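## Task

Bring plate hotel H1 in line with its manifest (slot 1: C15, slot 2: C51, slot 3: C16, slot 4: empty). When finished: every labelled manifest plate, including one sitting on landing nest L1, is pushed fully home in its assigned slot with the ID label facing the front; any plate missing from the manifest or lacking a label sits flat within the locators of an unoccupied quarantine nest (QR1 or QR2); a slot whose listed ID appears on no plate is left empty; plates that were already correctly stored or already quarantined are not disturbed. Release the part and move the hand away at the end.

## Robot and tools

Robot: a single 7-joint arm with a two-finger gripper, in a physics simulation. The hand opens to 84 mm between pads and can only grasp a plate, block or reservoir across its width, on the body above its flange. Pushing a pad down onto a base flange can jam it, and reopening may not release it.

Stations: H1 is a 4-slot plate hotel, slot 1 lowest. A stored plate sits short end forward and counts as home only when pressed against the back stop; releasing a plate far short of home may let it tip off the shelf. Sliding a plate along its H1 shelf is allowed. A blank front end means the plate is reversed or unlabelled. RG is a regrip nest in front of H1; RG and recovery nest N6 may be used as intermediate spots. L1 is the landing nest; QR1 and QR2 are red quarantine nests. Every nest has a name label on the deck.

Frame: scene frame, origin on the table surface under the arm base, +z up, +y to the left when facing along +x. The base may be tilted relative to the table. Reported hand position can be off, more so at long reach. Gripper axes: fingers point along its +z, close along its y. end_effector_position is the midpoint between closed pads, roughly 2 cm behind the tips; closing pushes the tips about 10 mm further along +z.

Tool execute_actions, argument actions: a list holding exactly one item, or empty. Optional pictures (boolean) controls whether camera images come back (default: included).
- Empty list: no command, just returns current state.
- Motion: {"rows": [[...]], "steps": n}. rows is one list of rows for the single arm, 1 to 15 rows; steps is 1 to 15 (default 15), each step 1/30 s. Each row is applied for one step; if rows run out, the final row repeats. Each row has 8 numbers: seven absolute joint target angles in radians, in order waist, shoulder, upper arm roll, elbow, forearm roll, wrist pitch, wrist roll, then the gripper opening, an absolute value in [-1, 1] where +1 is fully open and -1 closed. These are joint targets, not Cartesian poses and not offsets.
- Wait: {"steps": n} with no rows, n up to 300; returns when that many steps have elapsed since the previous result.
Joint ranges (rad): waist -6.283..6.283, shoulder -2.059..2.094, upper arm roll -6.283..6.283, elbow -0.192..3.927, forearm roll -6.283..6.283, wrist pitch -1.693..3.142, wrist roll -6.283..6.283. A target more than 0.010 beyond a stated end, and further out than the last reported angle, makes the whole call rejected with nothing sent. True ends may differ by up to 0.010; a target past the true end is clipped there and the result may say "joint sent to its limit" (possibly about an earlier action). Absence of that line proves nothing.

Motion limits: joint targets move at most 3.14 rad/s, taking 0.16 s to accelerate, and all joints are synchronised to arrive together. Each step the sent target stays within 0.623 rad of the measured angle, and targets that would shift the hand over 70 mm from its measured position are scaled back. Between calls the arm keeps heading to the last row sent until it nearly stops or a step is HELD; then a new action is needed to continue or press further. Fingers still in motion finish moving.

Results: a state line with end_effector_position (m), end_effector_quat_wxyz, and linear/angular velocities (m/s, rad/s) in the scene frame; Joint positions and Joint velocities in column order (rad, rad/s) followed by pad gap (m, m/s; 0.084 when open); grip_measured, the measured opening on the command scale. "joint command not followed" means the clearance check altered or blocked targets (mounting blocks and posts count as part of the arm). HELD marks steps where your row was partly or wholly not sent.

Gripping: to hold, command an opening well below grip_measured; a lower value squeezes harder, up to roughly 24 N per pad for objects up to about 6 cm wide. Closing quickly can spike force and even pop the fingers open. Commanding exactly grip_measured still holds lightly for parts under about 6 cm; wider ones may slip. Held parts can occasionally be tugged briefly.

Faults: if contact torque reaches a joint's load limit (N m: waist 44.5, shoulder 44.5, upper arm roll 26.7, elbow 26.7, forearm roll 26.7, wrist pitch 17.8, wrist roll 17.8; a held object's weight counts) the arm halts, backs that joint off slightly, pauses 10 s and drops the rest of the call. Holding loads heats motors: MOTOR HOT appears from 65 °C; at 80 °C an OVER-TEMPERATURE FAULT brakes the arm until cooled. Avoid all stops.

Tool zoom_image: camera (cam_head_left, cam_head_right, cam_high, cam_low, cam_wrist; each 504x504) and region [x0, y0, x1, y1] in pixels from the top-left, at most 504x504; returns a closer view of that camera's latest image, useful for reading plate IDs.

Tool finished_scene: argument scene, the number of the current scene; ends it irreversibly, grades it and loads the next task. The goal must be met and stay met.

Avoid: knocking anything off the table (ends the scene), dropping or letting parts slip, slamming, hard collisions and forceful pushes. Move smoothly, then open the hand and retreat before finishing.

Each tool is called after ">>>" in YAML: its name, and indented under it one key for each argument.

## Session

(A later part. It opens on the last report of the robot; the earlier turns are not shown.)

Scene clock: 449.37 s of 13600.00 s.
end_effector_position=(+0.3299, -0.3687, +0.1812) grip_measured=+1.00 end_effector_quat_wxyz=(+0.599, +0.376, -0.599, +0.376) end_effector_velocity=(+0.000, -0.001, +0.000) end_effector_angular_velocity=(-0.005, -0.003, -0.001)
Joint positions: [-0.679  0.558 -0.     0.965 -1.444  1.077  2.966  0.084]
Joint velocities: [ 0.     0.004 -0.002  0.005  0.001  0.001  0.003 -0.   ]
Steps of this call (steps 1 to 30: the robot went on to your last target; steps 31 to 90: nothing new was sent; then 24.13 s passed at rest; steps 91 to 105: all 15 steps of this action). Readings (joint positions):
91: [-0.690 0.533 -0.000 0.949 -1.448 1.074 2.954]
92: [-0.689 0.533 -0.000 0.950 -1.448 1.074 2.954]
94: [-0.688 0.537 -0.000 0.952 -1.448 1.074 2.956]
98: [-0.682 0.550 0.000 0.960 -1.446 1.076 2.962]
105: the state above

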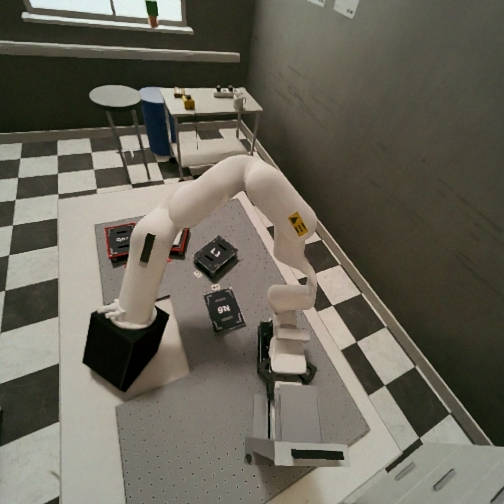

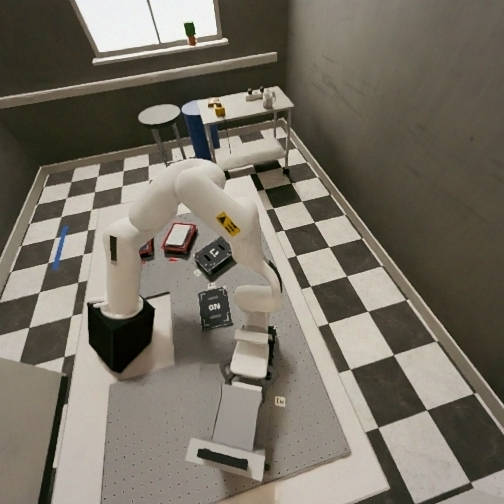

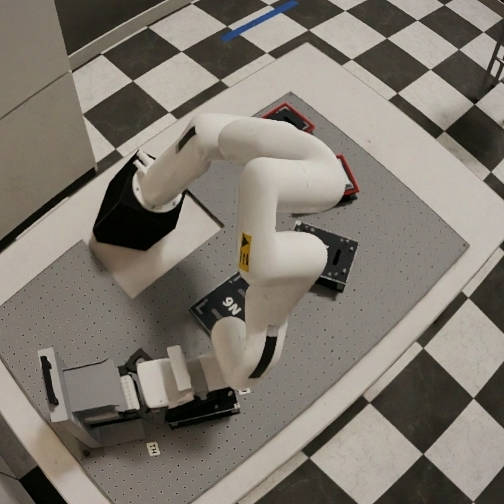

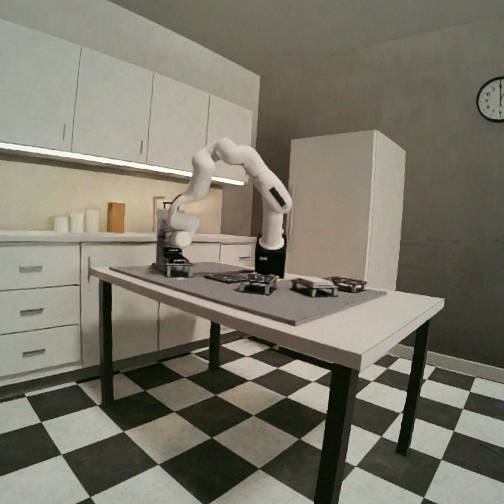

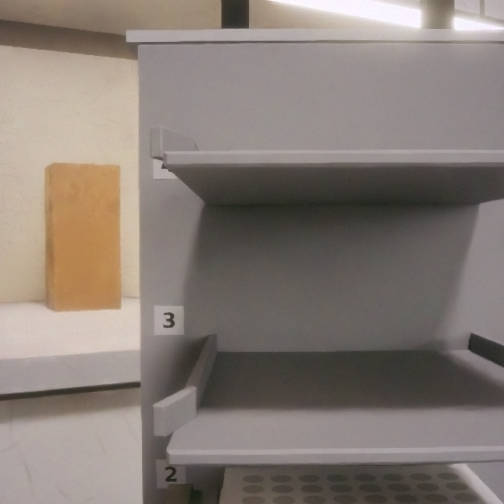

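>>> execute_actions:
  actions:
    - {"rows":[[-0.6792,0.5586,0,0.9653,-1.4444,1.0766,2.9659,0.5],[-0.6792,0.5586,0,0.9653,-1.4444,1.0766,2.9659,-0.3],[-0.6792,0.5586,0,0.9653,-1.4444,1.0766,2.9659,-1],[-0.6792,0.5586,0,0.9653,-1.4444,1.0766,2.9659,-1],[-0.6792,0.5586,0,0.9653,-1.4444,1.0766,2.9659,-1],[-0.6792,0.5586,0,0.9653,-1.4444,1.0766,2.9659,-1],[-0.6792,0.5586,0,0.9653,-1.4444,1.0766,2.9659,-1],[-0.6792,0.5586,0,0.9653,-1.4444,1.0766,2.9659,-1],[-0.6792,0.5586,0,0.9653,-1.4444,1.0766,2.9659,-1],[-0.6803,0.5557,0,0.9635,-1.4448,1.0763,2.9646,-1],[-0.6815,0.5528,0,0.9617,-1.4453,1.0760,2.9633,-1],[-0.6827,0.5499,0,0.9599,-1.4458,1.0756,2.9620,-1],[-0.6839,0.5470,0,0.9581,-1.4462,1.0753,2.9606,-1],[-0.6817,0.5454,0,0.9573,-1.4438,1.0763,2.9599,-1],[-0.6765,0.5417,0,0.9554,-1.4382,1.0785,2.9581,-1]]}
  pictures: false

>>> execute_actions:
  actions:
    - {"rows":[[-0.6617,0.5313,0,0.9502,-1.4222,1.0850,2.9530,-1],[-0.6395,0.5162,0,0.9433,-1.3984,1.0952,2.9454,-1],[-0.6173,0.5017,0,0.9374,-1.3748,1.1059,2.9377,-1],[-0.5951,0.4877,0,0.9325,-1.3513,1.1171,2.9300,-1],[-0.5729,0.4742,0,0.9287,-1.3280,1.1288,2.9223,-1],[-0.5506,0.4614,0,0.9258,-1.3048,1.1410,2.9145,-1],[-0.5284,0.4491,0,0.9239,-1.2819,1.1537,2.9067,-1],[-0.5061,0.4373,0,0.9230,-1.2590,1.1668,2.8989,-1],[-0.4838,0.4261,0,0.9231,-1.2364,1.1805,2.8910,-1],[-0.4615,0.4155,0,0.9242,-1.2139,1.1946,2.8831,-1],[-0.4392,0.4054,0,0.9264,-1.1916,1.2093,2.8752,-1],[-0.4243,0.3990,0,0.9283,-1.1768,1.2193,2.8698,-1],[-0.4188,0.3895,0,0.9257,-1.1699,1.2246,2.8642,-1],[-0.4228,0.3767,0,0.9182,-1.1710,1.2249,2.8580,-1],[-0.4288,0.3575,0,0.9072,-1.1726,1.2253,2.8485,-1]]}
  pictures: false

>>> execute_actions:
  actions:
    - {"rows":[[-0.4358,0.3352,0,0.8948,-1.1745,1.2259,2.8371,-1],[-0.4429,0.3128,0,0.8828,-1.1764,1.2264,2.8253,-1],[-0.4499,0.2904,0,0.8713,-1.1783,1.2270,2.8132,-1],[-0.4569,0.2681,0,0.8601,-1.1802,1.2275,2.8007,-1],[-0.4624,0.2505,0,0.8516,-1.1817,1.2279,2.7906,-1],[-0.4656,0.2401,0,0.8467,-1.1826,1.2282,2.7846,-1],[-0.4669,0.2361,0,0.8449,-1.1829,1.2283,2.7822,-1],[-0.4669,0.2361,0,0.8449,-1.1829,1.2283,2.7822,-1],[-0.4717,0.2380,0,0.8442,-1.1874,1.2248,2.7837,-1],[-0.4796,0.2412,0,0.8431,-1.1948,1.2190,2.7863,-1],[-0.4908,0.2458,0,0.8417,-1.2053,1.2110,2.7899,-1],[-0.5027,0.2510,0,0.8404,-1.2165,1.2026,2.7938,-1],[-0.5146,0.2563,0,0.8395,-1.2278,1.1943,2.7977,-1],[-0.5264,0.2617,0,0.8387,-1.2392,1.1861,2.8016,-1],[-0.5383,0.2673,0,0.8383,-1.2506,1.1780,2.8055,-1]]}
  pictures: false

>>> execute_actions:
  actions:
    - {"rows":[[-0.5501,0.2731,0,0.8381,-1.2621,1.1701,2.8095,-1],[-0.5619,0.2790,0,0.8382,-1.2736,1.1623,2.8135,-1],[-0.5776,0.2872,0,0.8386,-1.2891,1.1521,2.8188,-1],[-0.5933,0.2956,0,0.8396,-1.3046,1.1422,2.8242,-1],[-0.6089,0.3043,0,0.8410,-1.3202,1.1325,2.8296,-1],[-0.6245,0.3133,0,0.8429,-1.3360,1.1230,2.8350,-1],[-0.6401,0.3226,0,0.8452,-1.3518,1.1138,2.8405,-1],[-0.6557,0.3322,0,0.8480,-1.3677,1.1048,2.8460,-1],[-0.6712,0.3420,0,0.8513,-1.3837,1.0960,2.8516,-1],[-0.6866,0.3521,0,0.8550,-1.3998,1.0875,2.8572,-1],[-0.7020,0.3626,0,0.8592,-1.4160,1.0792,2.8628,-1],[-0.7159,0.3722,0,0.8634,-1.4307,1.0719,2.8678,-1],[-0.7266,0.3798,0,0.8669,-1.4422,1.0664,2.8718,-1],[-0.7343,0.3854,0,0.8696,-1.4504,1.0625,2.8747,-1],[-0.7405,0.3898,0,0.8718,-1.4570,1.0595,2.8769,-1]]}
  pictures: false

>>> execute_actions:
  actions:
    - {"rows":[[-0.7435,0.3921,0,0.8729,-1.4602,1.0580,2.8781,-1],[-0.7435,0.3921,0,0.8729,-1.4602,1.0580,2.8781,-1],[-0.7423,0.3949,0,0.8743,-1.4599,1.0584,2.8798,-1],[-0.7410,0.3977,0,0.8757,-1.4597,1.0588,2.8815,-1],[-0.7398,0.4005,0,0.8770,-1.4594,1.0593,2.8833,-1],[-0.7390,0.4022,0,0.8779,-1.4593,1.0595,2.8843,-1]],"steps":12}
  pictures: false

>>> execute_actions:
  actions:
    - {"rows":[[-0.7390,0.4022,0,0.8779,-1.4593,1.0595,2.8843,1]],"steps":12}

Scene clock: 486.20 s of 13600.00 s.
end_effector_position=(+0.3299, -0.3684, +0.1835) grip_measured=+0.94 end_effector_quat_wxyz=(+0.599, +0.376, -0.599, +0.376) end_effector_velocity=(+0.001, +0.006, +0.026) end_effector_angular_velocity=(-0.021, -0.004, -0.015)
Joint positions: [-0.682  0.551 -0.     0.96  -1.445  1.076  2.962  0.082]
Joint velocities: [ 0.004 -0.071 -0.014 -0.038  0.028  0.014 -0.032 -0.   ]
Steps of this call (steps 1 to 15: the robot went on to your last target; steps 16 to 90: nothing new was sent; then 33.33 s passed at rest; steps 91 to 105: all 15 steps of this action). Readings (joint positions):
91: [-0.679 0.559 0.000 0.965 -1.444 1.077 2.966]
92: [-0.679 0.558 0.000 0.965 -1.444 1.077 2.966]
94: [-0.679 0.558 0.000 0.965 -1.444 1.077 2.966]
98: [-0.679 0.558 0.000 0.965 -1.444 1.077 2.966]
105: the state above

Scene clock: 486.70 s of 13600.00 s.
end_effector_position=(+0.3789, -0.2714, +0.1853) grip_measured=+0.94 end_effector_quat_wxyz=(+0.597, +0.378, -0.599, +0.377) end_effector_velocity=(+0.095, +0.182, +0.028) end_effector_angular_velocity=(+0.068, +0.001, +0.063)
Joint positions: [-0.447  0.405  0.003  0.926 -1.202  1.204  2.876  0.082]
Joint velocities: [ 0.36  -0.34   0.05  -0.057  0.366  0.23  -0.211  0.   ]
Steps of this call (steps 1 to 15: all 15 steps of this action). Readings (joint positions):
1: [-0.681 0.548 -0.001 0.959 -1.443 1.077 2.961]
2: [-0.677 0.544 -0.002 0.957 -1.439 1.079 2.959]
4: [-0.660 0.531 -0.003 0.950 -1.418 1.088 2.952]
8: [-0.589 0.485 0.000 0.934 -1.345 1.122 2.928]
15: the state above

Scene clock: 487.20 s of 13600.00 s.
end_effector_position=(+0.3766, -0.2725, +0.2371) grip_measured=+0.94 end_effector_quat_wxyz=(+0.599, +0.376, -0.599, +0.376) end_effector_velocity=(-0.064, -0.117, +0.008) end_effector_angular_velocity=(-0.009, +0.015, -0.020)
Joint positions: [-0.499  0.252  0.001  0.842 -1.214  1.205  2.794  0.082]
Joint velocities: [-0.304  0.118 -0.01  -0.044 -0.279 -0.201  0.082 -0.   ]
Steps of this call (steps 1 to 15: all 15 steps of this action). Readings (joint positions):
1: [-0.438 0.393 0.005 0.923 -1.192 1.210 2.869]
2: [-0.434 0.379 0.005 0.917 -1.185 1.215 2.861]
4: [-0.438 0.346 0.002 0.899 -1.180 1.221 2.843]
8: [-0.459 0.271 -0.003 0.863 -1.181 1.227 2.803]
15: the state above

Scene clock: 487.70 s of 13600.00 s.
end_effector_position=(+0.3383, -0.3510, +0.2384) grip_measured=+0.94 end_effector_quat_wxyz=(+0.599, +0.375, -0.599, +0.376) end_effector_velocity=(-0.079, -0.149, +0.004) end_effector_angular_velocity=(-0.008, +0.002, -0.016)
Joint positions: [-0.703  0.364 -0.001  0.86  -1.417  1.08   2.863  0.082]
Joint velocities: [-0.377  0.253 -0.01   0.1   -0.388 -0.196  0.134 -0.   ]
Steps of this call (steps 1 to 15: all 15 steps of this action). Readings (joint positions):
1: [-0.509 0.256 0.000 0.841 -1.223 1.198 2.797]
2: [-0.520 0.261 -0.000 0.840 -1.234 1.190 2.800]
4: [-0.544 0.272 -0.000 0.839 -1.256 1.175 2.808]
8: [-0.599 0.300 -0.000 0.841 -1.310 1.139 2.826]
15: the state above

Scene clock: 488.10 s of 13600.00 s.
end_effector_position=(+0.3314, -0.3662, +0.2343) grip_measured=+0.94 end_effector_quat_wxyz=(+0.598, +0.377, -0.599, +0.376) end_effector_velocity=(-0.004, -0.005, +0.002) end_effector_angular_velocity=(-0.010, -0.003, -0.009)
Joint positions: [-0.738  0.401  0.001  0.878 -1.459  1.059  2.884  0.082]
Joint velocities: [-0.005  0.01  -0.008  0.006 -0.004  0.     0.007 -0.   ]
Steps of this call (steps 1 to 12: all 12 steps of this action). Readings (joint positions):
1: [-0.714 0.372 -0.001 0.864 -1.429 1.074 2.867]
2: [-0.724 0.378 -0.001 0.866 -1.438 1.069 2.870]
4: [-0.735 0.387 -0.002 0.870 -1.450 1.063 2.875]
8: [-0.738 0.398 0.001 0.876 -1.458 1.060 2.882]
12: the state above

Scene clock: 488.50 s of 13600.00 s.
end_effector_position=(+0.3308, -0.3668, +0.2346) grip_measured=+1.00 end_effector_quat_wxyz=(+0.599, +0.376, -0.599, +0.376) end_effector_velocity=(-0.001, -0.000, -0.000) end_effector_angular_velocity=(+0.000, +0.000, -0.001)
Joint positions: [-0.739  0.402 -0.     0.878 -1.459  1.06   2.884  0.084]
Joint velocities: [-0.     0.001 -0.    -0.     0.001 -0.     0.     0.001]
Steps of this call (steps 1 to 12: all 12 steps of this action). Readings (joint positions):
1: [-0.738 0.401 0.001 0.878 -1.459 1.059 2.884]
2: [-0.738 0.402 0.000 0.878 -1.459 1.059 2.884]
4: [-0.739 0.402 0.000 0.878 -1.459 1.060 2.884]
8: [-0.739 0.402 -0.000 0.878 -1.459 1.060 2.884]
12: the state above

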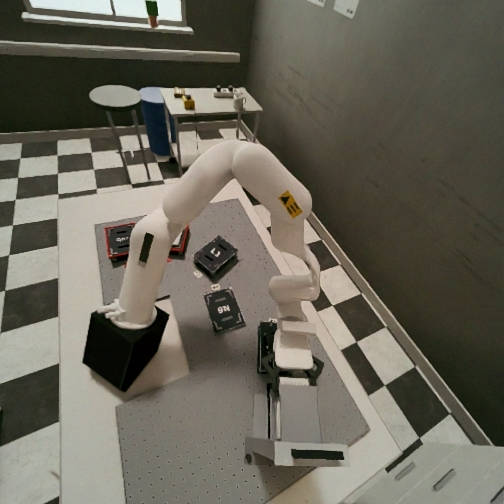

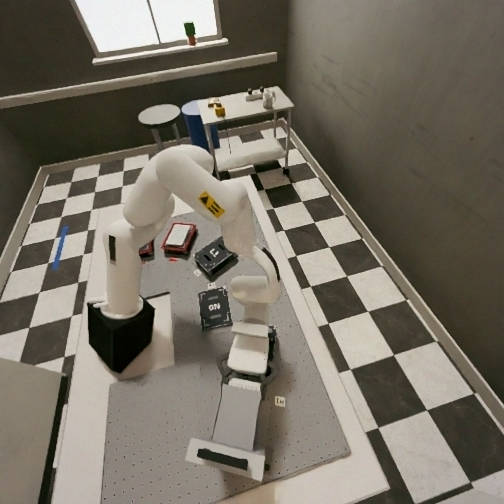

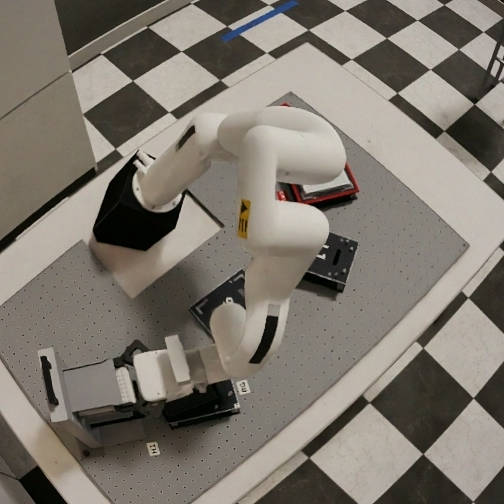

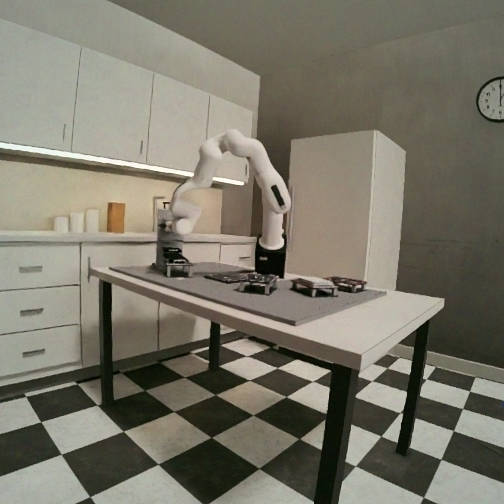

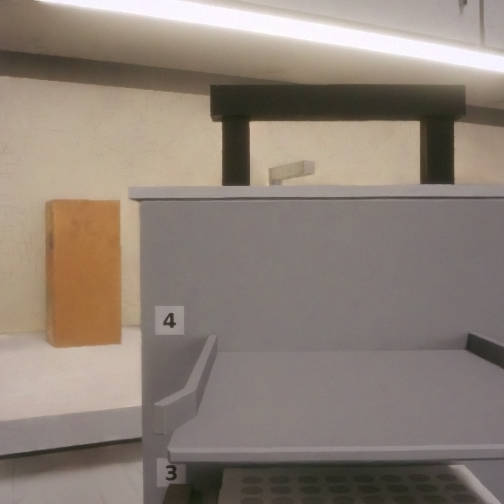

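>>> execute_actions:
  actions:
    - {"rows":[[-0.7409,0.3980,0,0.8758,-1.4597,1.0589,2.8817,1],[-0.7434,0.3924,0,0.8731,-1.4602,1.0580,2.8783,1],[-0.7459,0.3868,0,0.8703,-1.4607,1.0572,2.8748,1],[-0.7484,0.3812,0,0.8676,-1.4612,1.0564,2.8714,1],[-0.7504,0.3767,0,0.8654,-1.4616,1.0557,2.8686,1],[-0.7480,0.3730,0,0.8636,-1.4585,1.0570,2.8665,1],[-0.7363,0.3645,0,0.8595,-1.4461,1.0629,2.8622,1],[-0.7170,0.3508,0,0.8533,-1.4256,1.0730,2.8550,1],[-0.6977,0.3376,0,0.8478,-1.4053,1.0834,2.8480,1],[-0.6719,0.3206,0,0.8416,-1.3784,1.0979,2.8386,1],[-0.6458,0.3045,0,0.8367,-1.3518,1.1131,2.8294,1],[-0.6197,0.2891,0,0.8333,-1.3254,1.1291,2.8202,1],[-0.5960,0.2720,0,0.8300,-1.2990,1.1460,2.8090,1],[-0.575,0.252,0,0.827,-1.272,1.164,2.797,1],[-0.556,0.230,0,0.824,-1.243,1.183,2.785,1]]}
  pictures: false

>>> execute_actions:
  actions:
    - {"rows":[[-0.540,0.207,0,0.821,-1.21,1.200,2.775,1],[-0.530,0.184,0,0.818,-1.17,1.213,2.772,1],[-0.528,0.163,0,0.815,-1.12,1.220,2.776,1],[-0.533,0.145,0,0.813,-1.06,1.220,2.788,1],[-0.545,0.130,0,0.811,-0.995,1.214,2.808,1],[-0.563,0.119,0,0.810,-0.925,1.203,2.835,1],[-0.584,0.111,0,0.810,-0.855,1.190,2.865,1],[-0.606,0.106,0,0.811,-0.785,1.176,2.896,1],[-0.628,0.103,0,0.812,-0.715,1.162,2.927,1],[-0.650,0.101,0,0.813,-0.645,1.148,2.958,1],[-0.672,0.100,0,0.814,-0.575,1.134,2.990,1],[-0.694,0.100,0,0.815,-0.505,1.120,3.021,1],[-0.716,0.100,0,0.816,-0.435,1.106,3.052,1],[-0.738,0.100,0,0.817,-0.365,1.092,3.084,1],[-0.760,0.100,0,0.818,-0.295,1.078,3.115,1]]}
  pictures: false

>>> execute_actions:
  actions:
    - {"rows":[[-0.782,0.101,0,0.819,-0.225,1.064,3.146,1],[-0.804,0.102,0,0.820,-0.155,1.050,3.178,1],[-0.826,0.103,0,0.821,-0.085,1.036,3.209,1],[-0.848,0.105,0,0.823,-0.015,1.022,3.240,1],[-0.870,0.107,0,0.825,0.055,1.008,3.272,1],[-0.892,0.109,0,0.827,0.125,0.995,3.303,1],[-0.914,0.111,0,0.829,0.195,0.981,3.334,1],[-0.936,0.114,0,0.831,0.265,0.967,3.366,1],[-0.958,0.117,0,0.833,0.335,0.953,3.397,1],[-0.980,0.120,0,0.835,0.405,0.939,3.428,1],[-1.002,0.123,0,0.837,0.475,0.926,3.460,1],[-1.024,0.126,0,0.839,0.545,0.912,3.491,1],[-1.046,0.129,0,0.841,0.615,0.898,3.522,1],[-1.066,0.131,0,0.842,0.678,0.885,3.551,1],[-1.082,0.133,0,0.843,0.73,0.875,3.574,1]]}
  pictures: false

>>> execute_actions:
  actions:
    - {"rows":[[-1.094,0.135,0,0.844,0.768,0.868,3.591,1],[-1.1013,0.1356,0,0.8449,0.7904,0.8631,3.601,1]],"steps":15}

Scene clock: 550.10 s of 13600.00 s.
end_effector_position=(+0.3525, -0.3236, +0.2446) grip_measured=+1.00 end_effector_quat_wxyz=(+0.599, +0.375, -0.599, +0.377) end_effector_velocity=(+0.142, +0.273, +0.016) end_effector_angular_velocity=(+0.001, -0.019, +0.014)
Joint positions: [-0.64   0.301  0.001  0.838 -1.345  1.119  2.826  0.084]
Joint velocities: [ 0.666 -0.474  0.034 -0.112  0.716  0.425 -0.279  0.   ]
Steps of this call (steps 1 to 15: the robot went on to your last target; steps 16 to 90: nothing new was sent; then 58.10 s passed at rest; steps 91 to 105: all 15 steps of this action). Readings (joint positions):
91: [-0.739 0.402 0.000 0.878 -1.459 1.059 2.884]
92: [-0.739 0.401 0.000 0.877 -1.459 1.059 2.884]
94: [-0.742 0.396 0.000 0.875 -1.460 1.058 2.880]
98: [-0.745 0.378 -0.001 0.866 -1.457 1.059 2.870]
105: the state above

Scene clock: 550.60 s of 13600.00 s.
end_effector_position=(+0.3079, -0.2318, +0.2397) grip_measured=+1.00 end_effector_quat_wxyz=(-0.485, -0.049, +0.815, -0.312) end_effector_velocity=(-0.134, +0.134, -0.155) end_effector_angular_velocity=(-0.415, -2.179, -2.145)
Joint positions: [-0.656  0.106 -0.002  0.813 -0.635  1.145  2.965  0.084]
Joint velocities: [-0.619 -0.072  0.002  0.022  2.012 -0.39   0.876 -0.   ]
Steps of this call (steps 1 to 15: all 15 steps of this action). Readings (joint positions):
1: [-0.618 0.285 0.002 0.834 -1.321 1.134 2.817]
2: [-0.597 0.267 0.003 0.831 -1.295 1.149 2.807]
4: [-0.564 0.228 0.003 0.825 -1.235 1.178 2.791]
8: [-0.545 0.158 0.002 0.816 -1.066 1.206 2.798]
15: the state above

Scene clock: 551.10 s of 13600.00 s.
end_effector_position=(+0.3515, -0.2164, +0.1903) grip_measured=+1.00 end_effector_quat_wxyz=(-0.139, +0.636, +0.752, -0.104) end_effector_velocity=(+0.210, -0.152, +0.036) end_effector_angular_velocity=(-0.661, -1.833, -2.743)
Joint positions: [-0.98   0.121  0.     0.835  0.406  0.939  3.429  0.084]
Joint velocities: [-0.653  0.081 -0.001  0.056  2.073 -0.408  0.926  0.   ]
Steps of this call (steps 1 to 15: all 15 steps of this action). Readings (joint positions):
1: [-0.677 0.104 -0.002 0.814 -0.567 1.132 2.995]
2: [-0.698 0.103 -0.001 0.815 -0.499 1.119 3.025]
4: [-0.740 0.102 -0.001 0.817 -0.361 1.091 3.086]
8: [-0.827 0.105 -0.000 0.822 -0.083 1.036 3.210]
15: the state above

Scene clock: 551.60 s of 13600.00 s.
end_effector_position=(+0.3871, -0.2571, +0.2090) grip_measured=+1.00 end_effector_quat_wxyz=(-0.001, +0.821, +0.571, -0.000) end_effector_velocity=(-0.001, -0.007, +0.005) end_effector_angular_velocity=(-0.013, -0.019, -0.031)
Joint positions: [-1.1    0.136  0.001  0.845  0.789  0.864  3.6    0.084]
Joint velocities: [-0.009  0.    -0.008  0.002  0.017 -0.005  0.006  0.   ]
Steps of this call (steps 1 to 15: all 15 steps of this action). Readings (joint positions):
1: [-1.002 0.123 -0.000 0.837 0.474 0.926 3.459]
2: [-1.023 0.126 -0.000 0.839 0.540 0.913 3.489]
4: [-1.060 0.130 -0.001 0.842 0.657 0.890 3.541]
8: [-1.095 0.135 -0.002 0.844 0.767 0.867 3.590]
15: the state above

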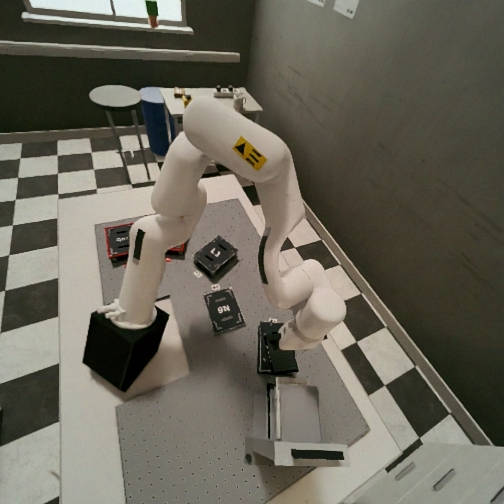

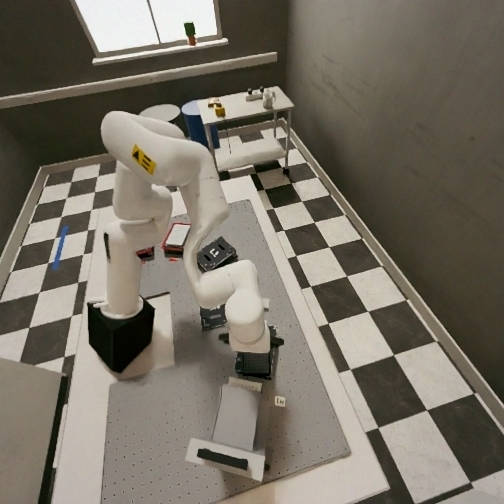

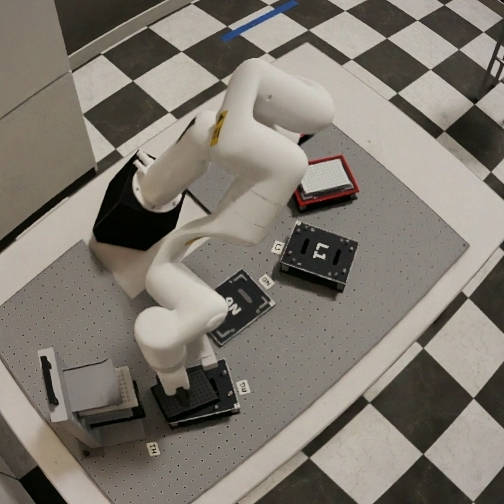

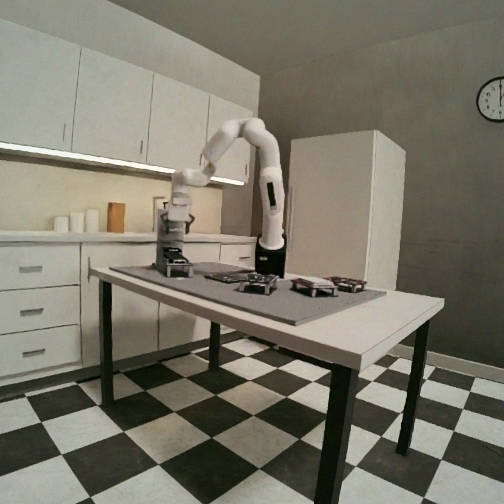

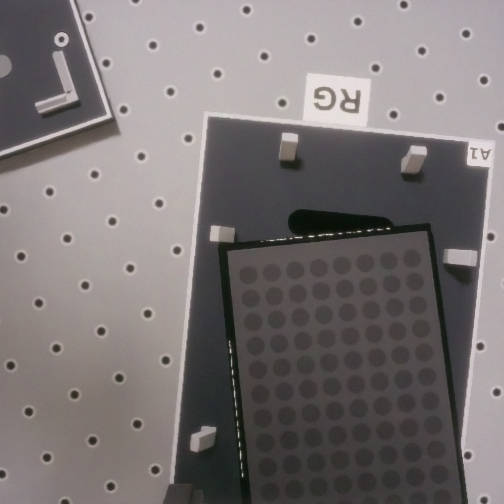

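>>> execute_actions:
  actions:
    - {"steps":1}

>>> zoom_image:
  camera: "cam_wrist"
  region: [190, 120, 490, 320]

>>> zoom_image:
  camera: "cam_wrist"
  region: [180, 304, 480, 504]

Scene clock: 555.30 s of 13600.00 s.
end_effector_position=(+0.3869, -0.2580, +0.2096) grip_measured=+1.00 end_effector_quat_wxyz=(+0.000, +0.822, +0.569, +0.000) end_effector_velocity=(-0.000, +0.000, -0.000) end_effector_angular_velocity=(+0.002, +0.001, -0.001)
Joint positions: [-1.101  0.136  0.     0.845  0.79   0.863  3.601  0.084]
Joint velocities: [ 0.     0.001 -0.001 -0.    -0.     0.002  0.    -0.   ]
Steps of this call (steps 1 to 15: the robot went on to your last target; steps 16 to 90: nothing new was sent; then 0.70 s passed at rest). Readings (joint positions):
1: [-1.100 0.136 0.001 0.845 0.789 0.863 3.601]
2: [-1.100 0.136 0.001 0.845 0.789 0.863 3.601]
4: [-1.101 0.136 0.000 0.845 0.790 0.863 3.601]
8: [-1.101 0.136 0.000 0.845 0.790 0.863 3.601]
90: the state above
The arm was judged still, so your last target was given up. Only a new action makes it travel on or press farther. Fingers that are still opening or closing keep moving.

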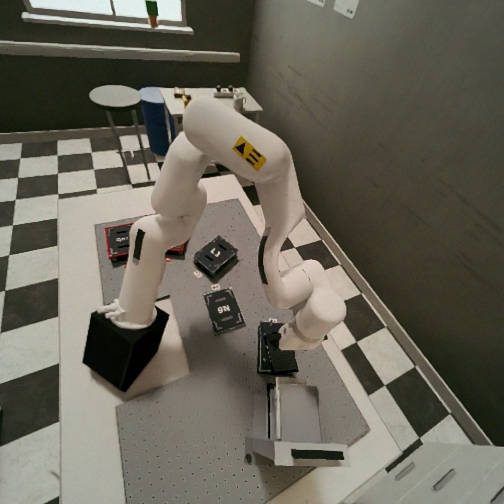

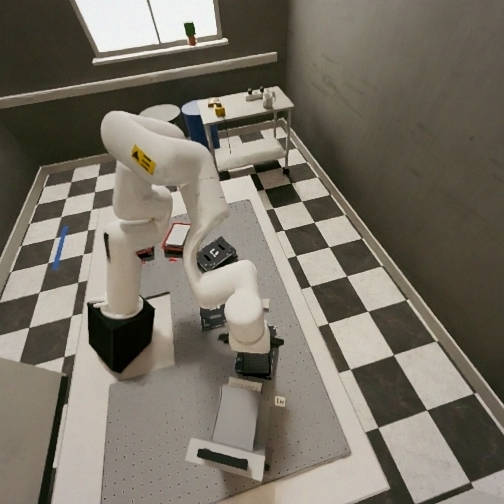

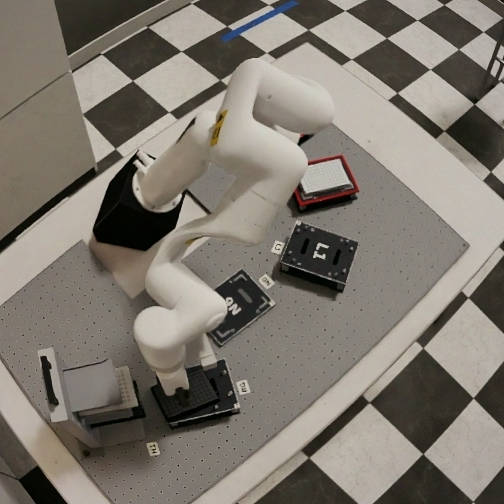

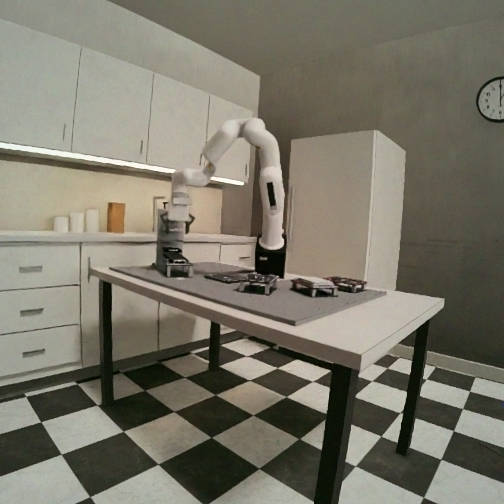

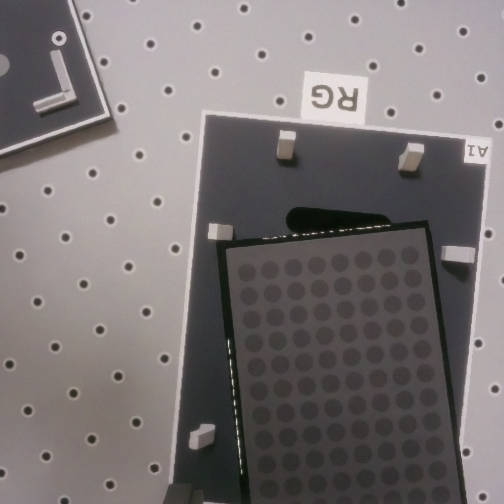

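Region (190, 120, 490, 320) of cam_wrist's 504x504 image, scaled by 1.680, with more detail than that image has.

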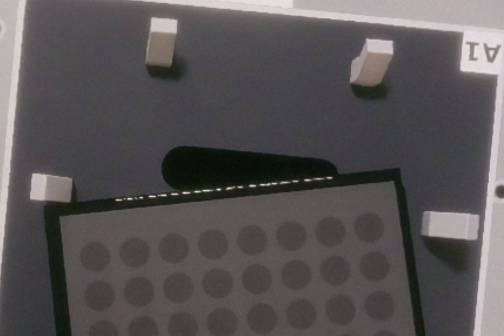

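Region (180, 304, 480, 504) of cam_wrist's 504x504 image, scaled by 1.680, with more detail than that image has.

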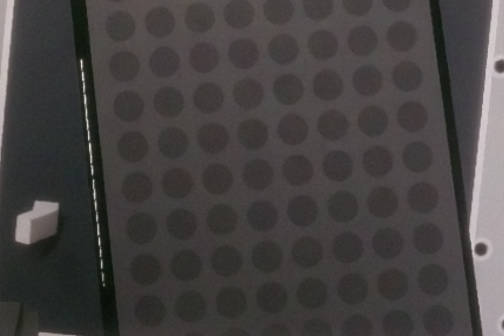

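>>> zoom_image:
  camera: "cam_wrist"
  region: [200, 215, 300, 315]

>>> zoom_image:
  camera: "cam_wrist"
  region: [380, 205, 480, 305]

>>> zoom_image:
  camera: "cam_wrist"
  region: [185, 404, 285, 504]

>>> zoom_image:
  camera: "cam_wrist"
  region: [390, 404, 490, 504]

>>> zoom_image:
  camera: "cam_wrist"
  region: [265, 110, 445, 190]

Region (200, 215, 300, 315) of cam_wrist's 504x504 image, scaled by 5.040, with more detail than that image has.

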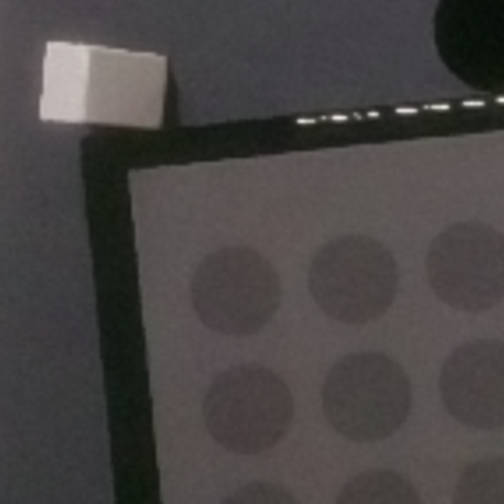

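Region (380, 205, 480, 305) of cam_wrist's 504x504 image, scaled by 5.040, with more detail than that image has.

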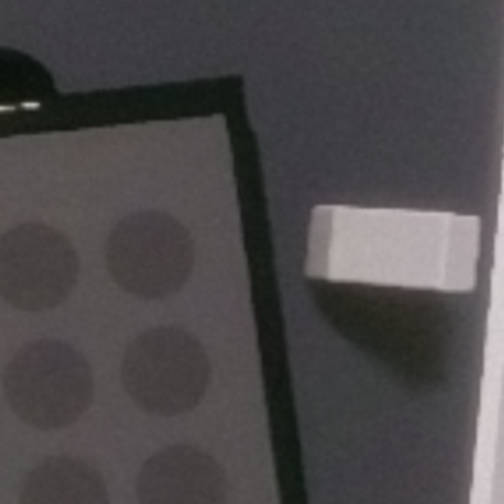

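Region (185, 404, 285, 504) of cam_wrist's 504x504 image, scaled by 5.040, with more detail than that image has.

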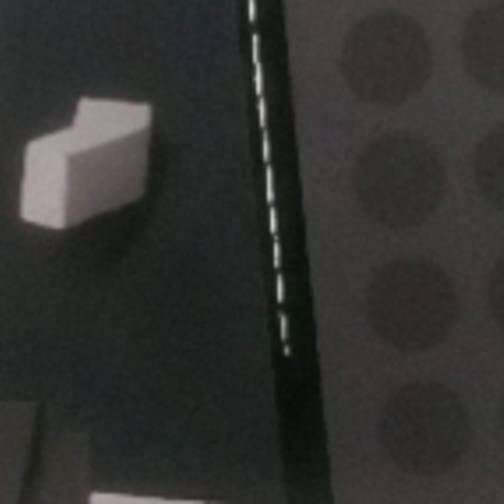

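Region (390, 404, 490, 504) of cam_wrist's 504x504 image, scaled by 5.040, with more detail than that image has.

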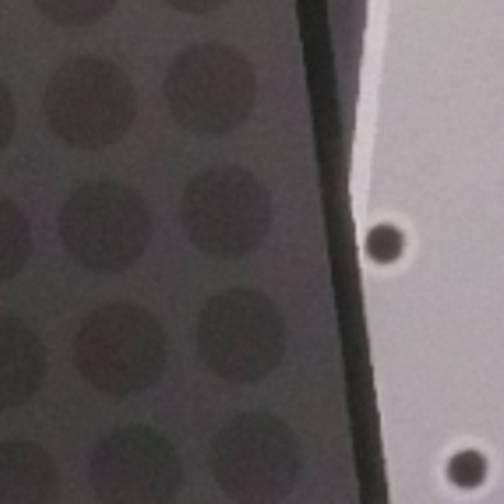

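Region (265, 110, 445, 190) of cam_wrist's 504x504 image, scaled by 2.800, with more detail than that image has.

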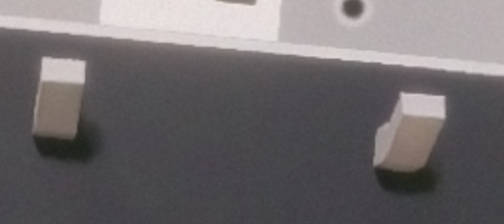

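>>> execute_actions:
  actions:
    - {"rows":[[-1.0966,0.1372,0,0.8433,0.7939,0.8568,3.5987,1],[-1.0871,0.1405,0,0.8400,0.8010,0.8443,3.5942,1],[-1.0729,0.1454,0,0.8352,0.8115,0.8254,3.5875,1],[-1.0540,0.1519,0,0.8287,0.8256,0.8003,3.5785,1],[-1.0327,0.1593,0,0.8214,0.8414,0.7721,3.5683,1],[-1.0115,0.1666,0,0.8140,0.8573,0.7439,3.5582,1],[-0.9902,0.1740,0,0.8067,0.8731,0.7156,3.5480,1],[-0.9689,0.1814,0,0.7994,0.8890,0.6874,3.5379,1],[-0.9476,0.1887,0,0.7921,0.9048,0.6591,3.5277,1],[-0.9264,0.1961,0,0.7848,0.9206,0.6309,3.5176,1],[-0.9075,0.2026,0,0.7783,0.9347,0.6058,3.5086,1],[-0.8909,0.2083,0,0.7726,0.9470,0.5838,3.5007,1],[-0.8779,0.2128,0,0.7682,0.9567,0.5666,3.4945,1],[-0.8696,0.2157,0,0.7653,0.9629,0.5556,3.4906,1],[-0.8649,0.2173,0,0.7637,0.9664,0.5493,3.4883,1]]}
  pictures: false

>>> execute_actions:
  actions:
    - {"steps":18}

Scene clock: 643.07 s of 13600.00 s.
end_effector_position=(+0.3975, -0.2405, +0.1441) grip_measured=+1.00 end_effector_quat_wxyz=(+0.026, +0.797, +0.603, -0.031) end_effector_velocity=(-0.005, +0.056, -0.156) end_effector_angular_velocity=(-0.214, +0.120, +0.206)
Joint positions: [-0.911  0.202  0.002  0.779  0.931  0.613  3.511  0.084]
Joint velocities: [ 0.484  0.169  0.008 -0.169  0.353 -0.626 -0.226 -0.   ]
Steps of this call (steps 1 to 90: nothing new was sent; then 84.27 s passed at rest; steps 91 to 105: all 15 steps of this action). Readings (joint positions):
91: [-1.101 0.136 -0.000 0.845 0.791 0.863 3.601]
92: [-1.100 0.136 -0.000 0.845 0.791 0.861 3.600]
94: [-1.093 0.138 -0.001 0.842 0.797 0.850 3.596]
98: [-1.044 0.155 -0.001 0.825 0.834 0.786 3.573]
105: the state above

Scene clock: 643.67 s of 13600.00 s.
end_effector_position=(+0.3965, -0.2372, +0.1311) grip_measured=+1.00 end_effector_quat_wxyz=(+0.034, +0.791, +0.609, -0.043) end_effector_velocity=(-0.000, +0.001, -0.001) end_effector_angular_velocity=(+0.001, +0.001, +0.001)
Joint positions: [-0.865  0.217 -0.     0.764  0.966  0.549  3.488  0.084]
Joint velocities: [ 0.002  0.001  0.001 -0.001  0.    -0.001 -0.    -0.   ]
Steps of this call (steps 1 to 18: the robot went on to your last target). Readings (joint positions):
1: [-0.896 0.207 0.002 0.774 0.942 0.594 3.504]
2: [-0.885 0.211 0.002 0.770 0.950 0.579 3.499]
4: [-0.873 0.215 0.002 0.766 0.959 0.562 3.493]
8: [-0.867 0.216 -0.001 0.765 0.965 0.551 3.489]
18: the state above

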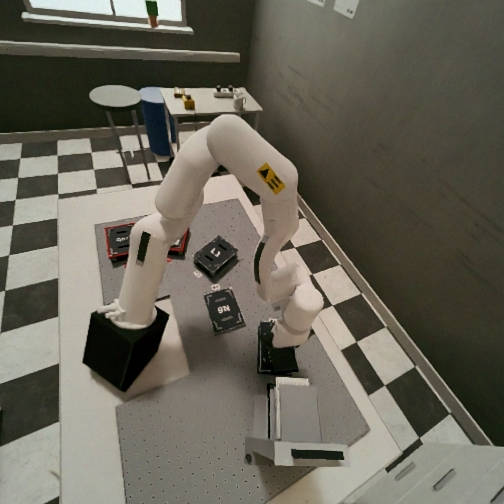

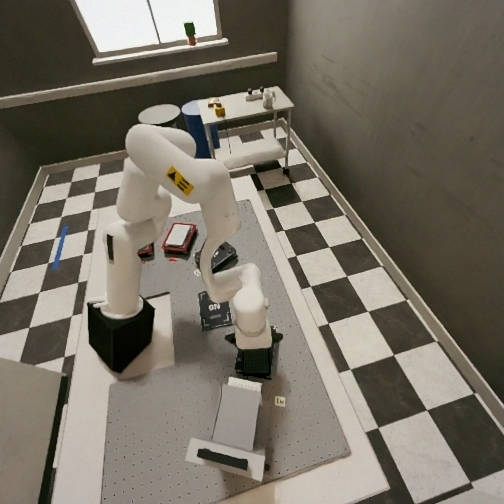

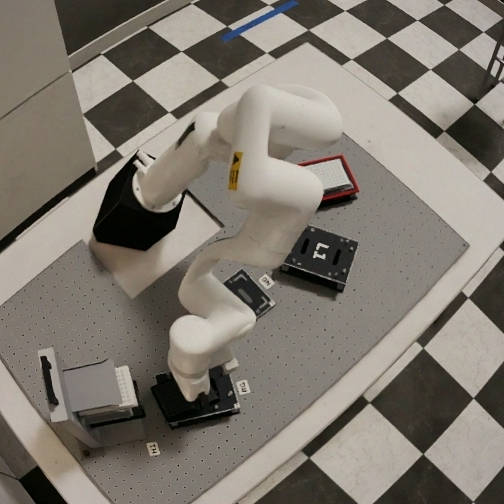

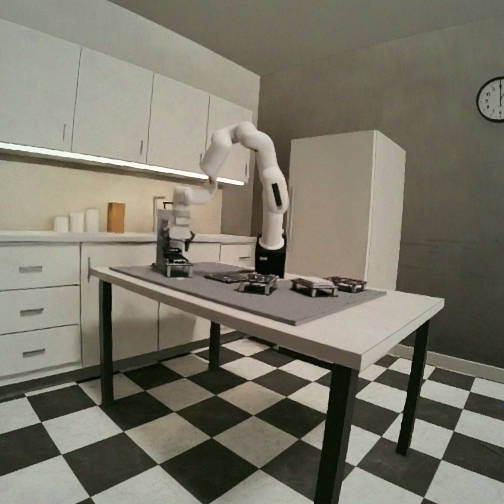

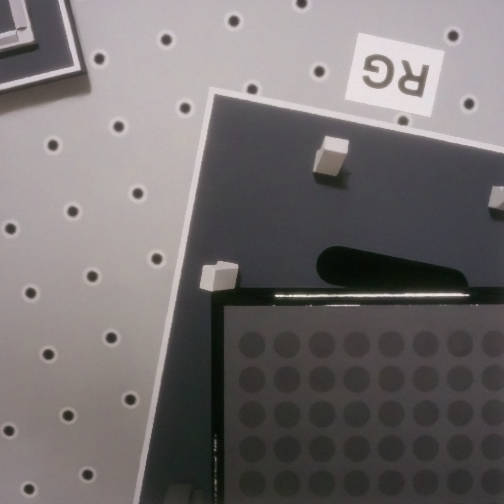

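>>> zoom_image:
  camera: "cam_wrist"
  region: [160, 280, 340, 504]

>>> zoom_image:
  camera: "cam_wrist"
  region: [324, 280, 504, 504]

Region (160, 280, 340, 504) of cam_wrist's 504x504 image, scaled by 2.250, with more detail than that image has; it fills the left 405 columns of this view, and the rest is white.

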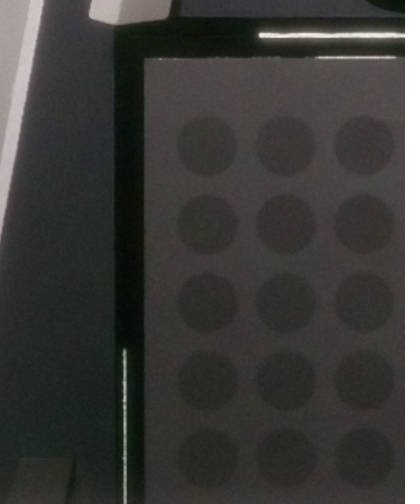

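Region (324, 280, 504, 504) of cam_wrist's 504x504 image, scaled by 2.250, with more detail than that image has; it fills the left 405 columns of this view, and the rest is white.

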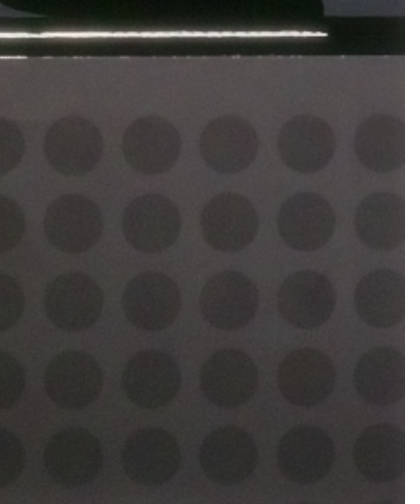

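>>> execute_actions:
  actions:
    - {"rows":[[-0.8620,0.2232,0,0.7659,0.9729,0.5461,3.4837,1],[-0.8562,0.2350,0,0.7702,0.9859,0.5396,3.4744,1],[-0.8490,0.2498,0,0.7757,1.0021,0.5314,3.4629,1],[-0.8418,0.2646,0,0.7811,1.0183,0.5233,3.4513,1],[-0.8360,0.2764,0,0.7855,1.0313,0.5168,3.4421,1],[-0.8318,0.2855,0,0.7894,1.0413,0.5126,3.4349,1],[-0.8283,0.2930,0,0.7927,1.0496,0.5091,3.4289,1],[-0.8255,0.2991,0,0.7953,1.0562,0.5063,3.4241,1],[-0.8234,0.3036,0,0.7973,1.0612,0.5041,3.4205,1],[-0.8213,0.3081,0,0.7992,1.0662,0.5020,3.4169,1],[-0.8193,0.3126,0,0.8012,1.0711,0.4999,3.4133,1],[-0.8172,0.3172,0,0.8031,1.0761,0.4978,3.4097,1],[-0.8158,0.3202,0,0.8044,1.0794,0.4964,3.4073,1],[-0.8151,0.3217,0,0.8051,1.0811,0.4957,3.4061,1]],"steps":15}
  pictures: false

>>> execute_actions:
  actions:
    - {"steps":10}

>>> zoom_image:
  camera: "cam_wrist"
  region: [150, 280, 504, 504]

Scene clock: 720.53 s of 13600.00 s.
end_effector_position=(+0.3956, -0.2403, +0.0989) grip_measured=+1.00 end_effector_quat_wxyz=(+0.033, +0.791, +0.610, -0.043) end_effector_velocity=(-0.002, -0.005, -0.034) end_effector_angular_velocity=(-0.003, +0.001, -0.002)
Joint positions: [-0.819  0.313  0.     0.801  1.071  0.5    3.413  0.084]
Joint velocities: [ 0.047  0.104 -0.001  0.045  0.115 -0.049 -0.083 -0.   ]
Steps of this call (steps 1 to 15: the robot went on to your last target; steps 16 to 90: nothing new was sent; then 73.37 s passed at rest; steps 91 to 105: all 15 steps of this action). Readings (joint positions):
91: [-0.865 0.217 -0.000 0.764 0.967 0.549 3.488]
92: [-0.864 0.219 -0.000 0.764 0.968 0.548 3.487]
94: [-0.860 0.228 -0.001 0.768 0.979 0.543 3.479]
98: [-0.840 0.268 0.000 0.782 1.021 0.522 3.449]
105: the state above

Scene clock: 720.87 s of 13600.00 s.
end_effector_position=(+0.3956, -0.2409, +0.0963) grip_measured=+1.00 end_effector_quat_wxyz=(+0.034, +0.791, +0.610, -0.043) end_effector_velocity=(-0.000, +0.001, -0.001) end_effector_angular_velocity=(+0.002, +0.001, +0.001)
Joint positions: [-0.815  0.321 -0.     0.805  1.081  0.496  3.406  0.084]
Joint velocities: [ 0.001  0.002  0.001  0.     0.002 -0.    -0.002 -0.   ]
Steps of this call (steps 1 to 10: the robot went on to your last target). Readings (joint positions):
1: [-0.818 0.316 0.000 0.802 1.074 0.499 3.411]
2: [-0.817 0.318 0.000 0.803 1.077 0.498 3.409]
4: [-0.816 0.320 0.000 0.804 1.079 0.497 3.408]
8: [-0.815 0.321 -0.000 0.805 1.081 0.496 3.406]
10: the state above

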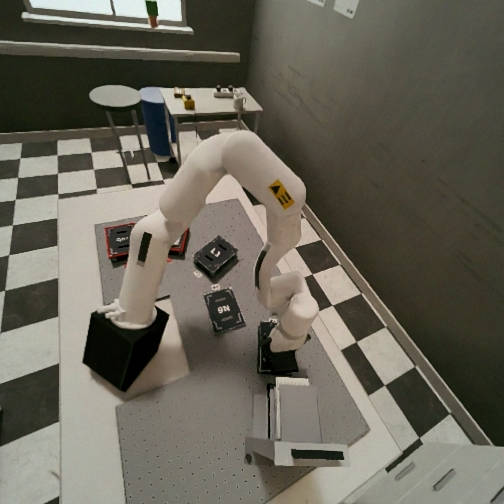

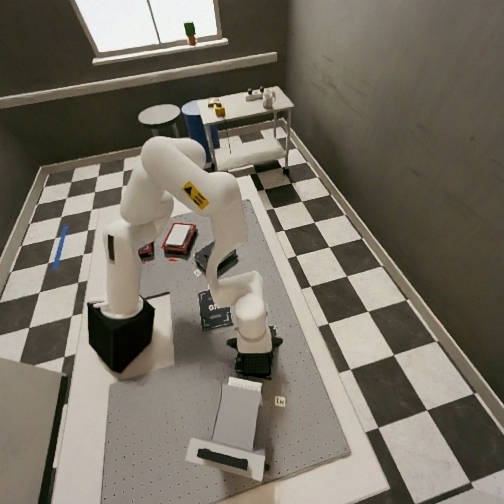

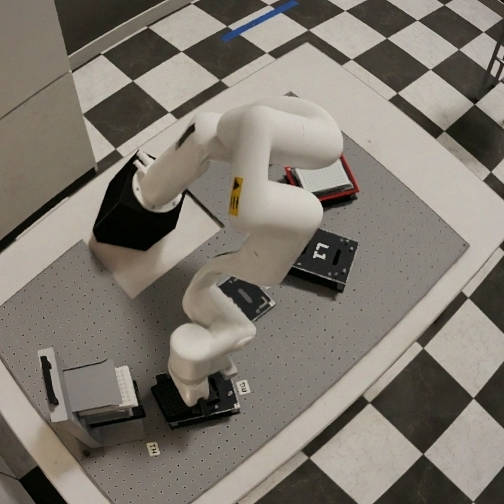

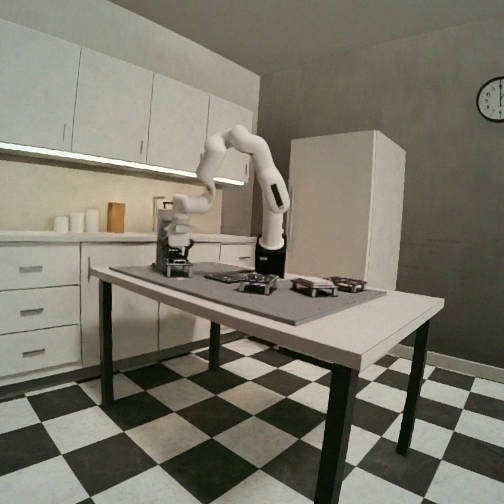

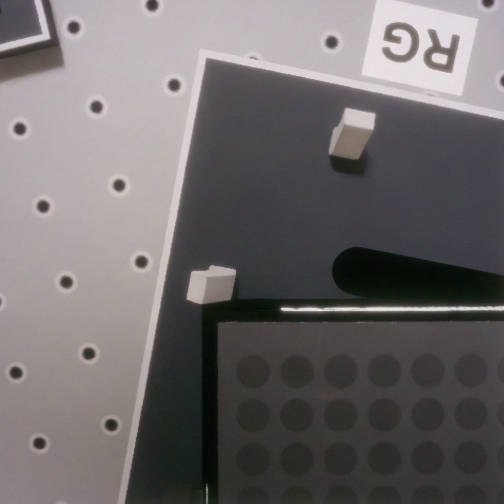

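Region (150, 280, 504, 504) of cam_wrist's 504x504 image, scaled by 1.424, with more detail than that image has; it fills the top 319 rows of this view, and the rest is white.

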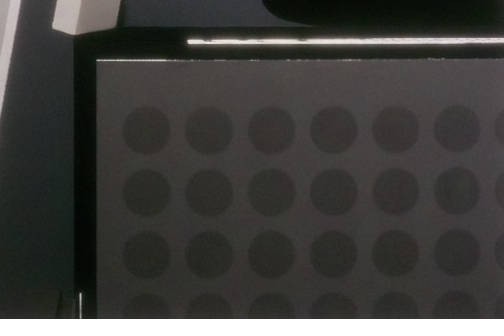

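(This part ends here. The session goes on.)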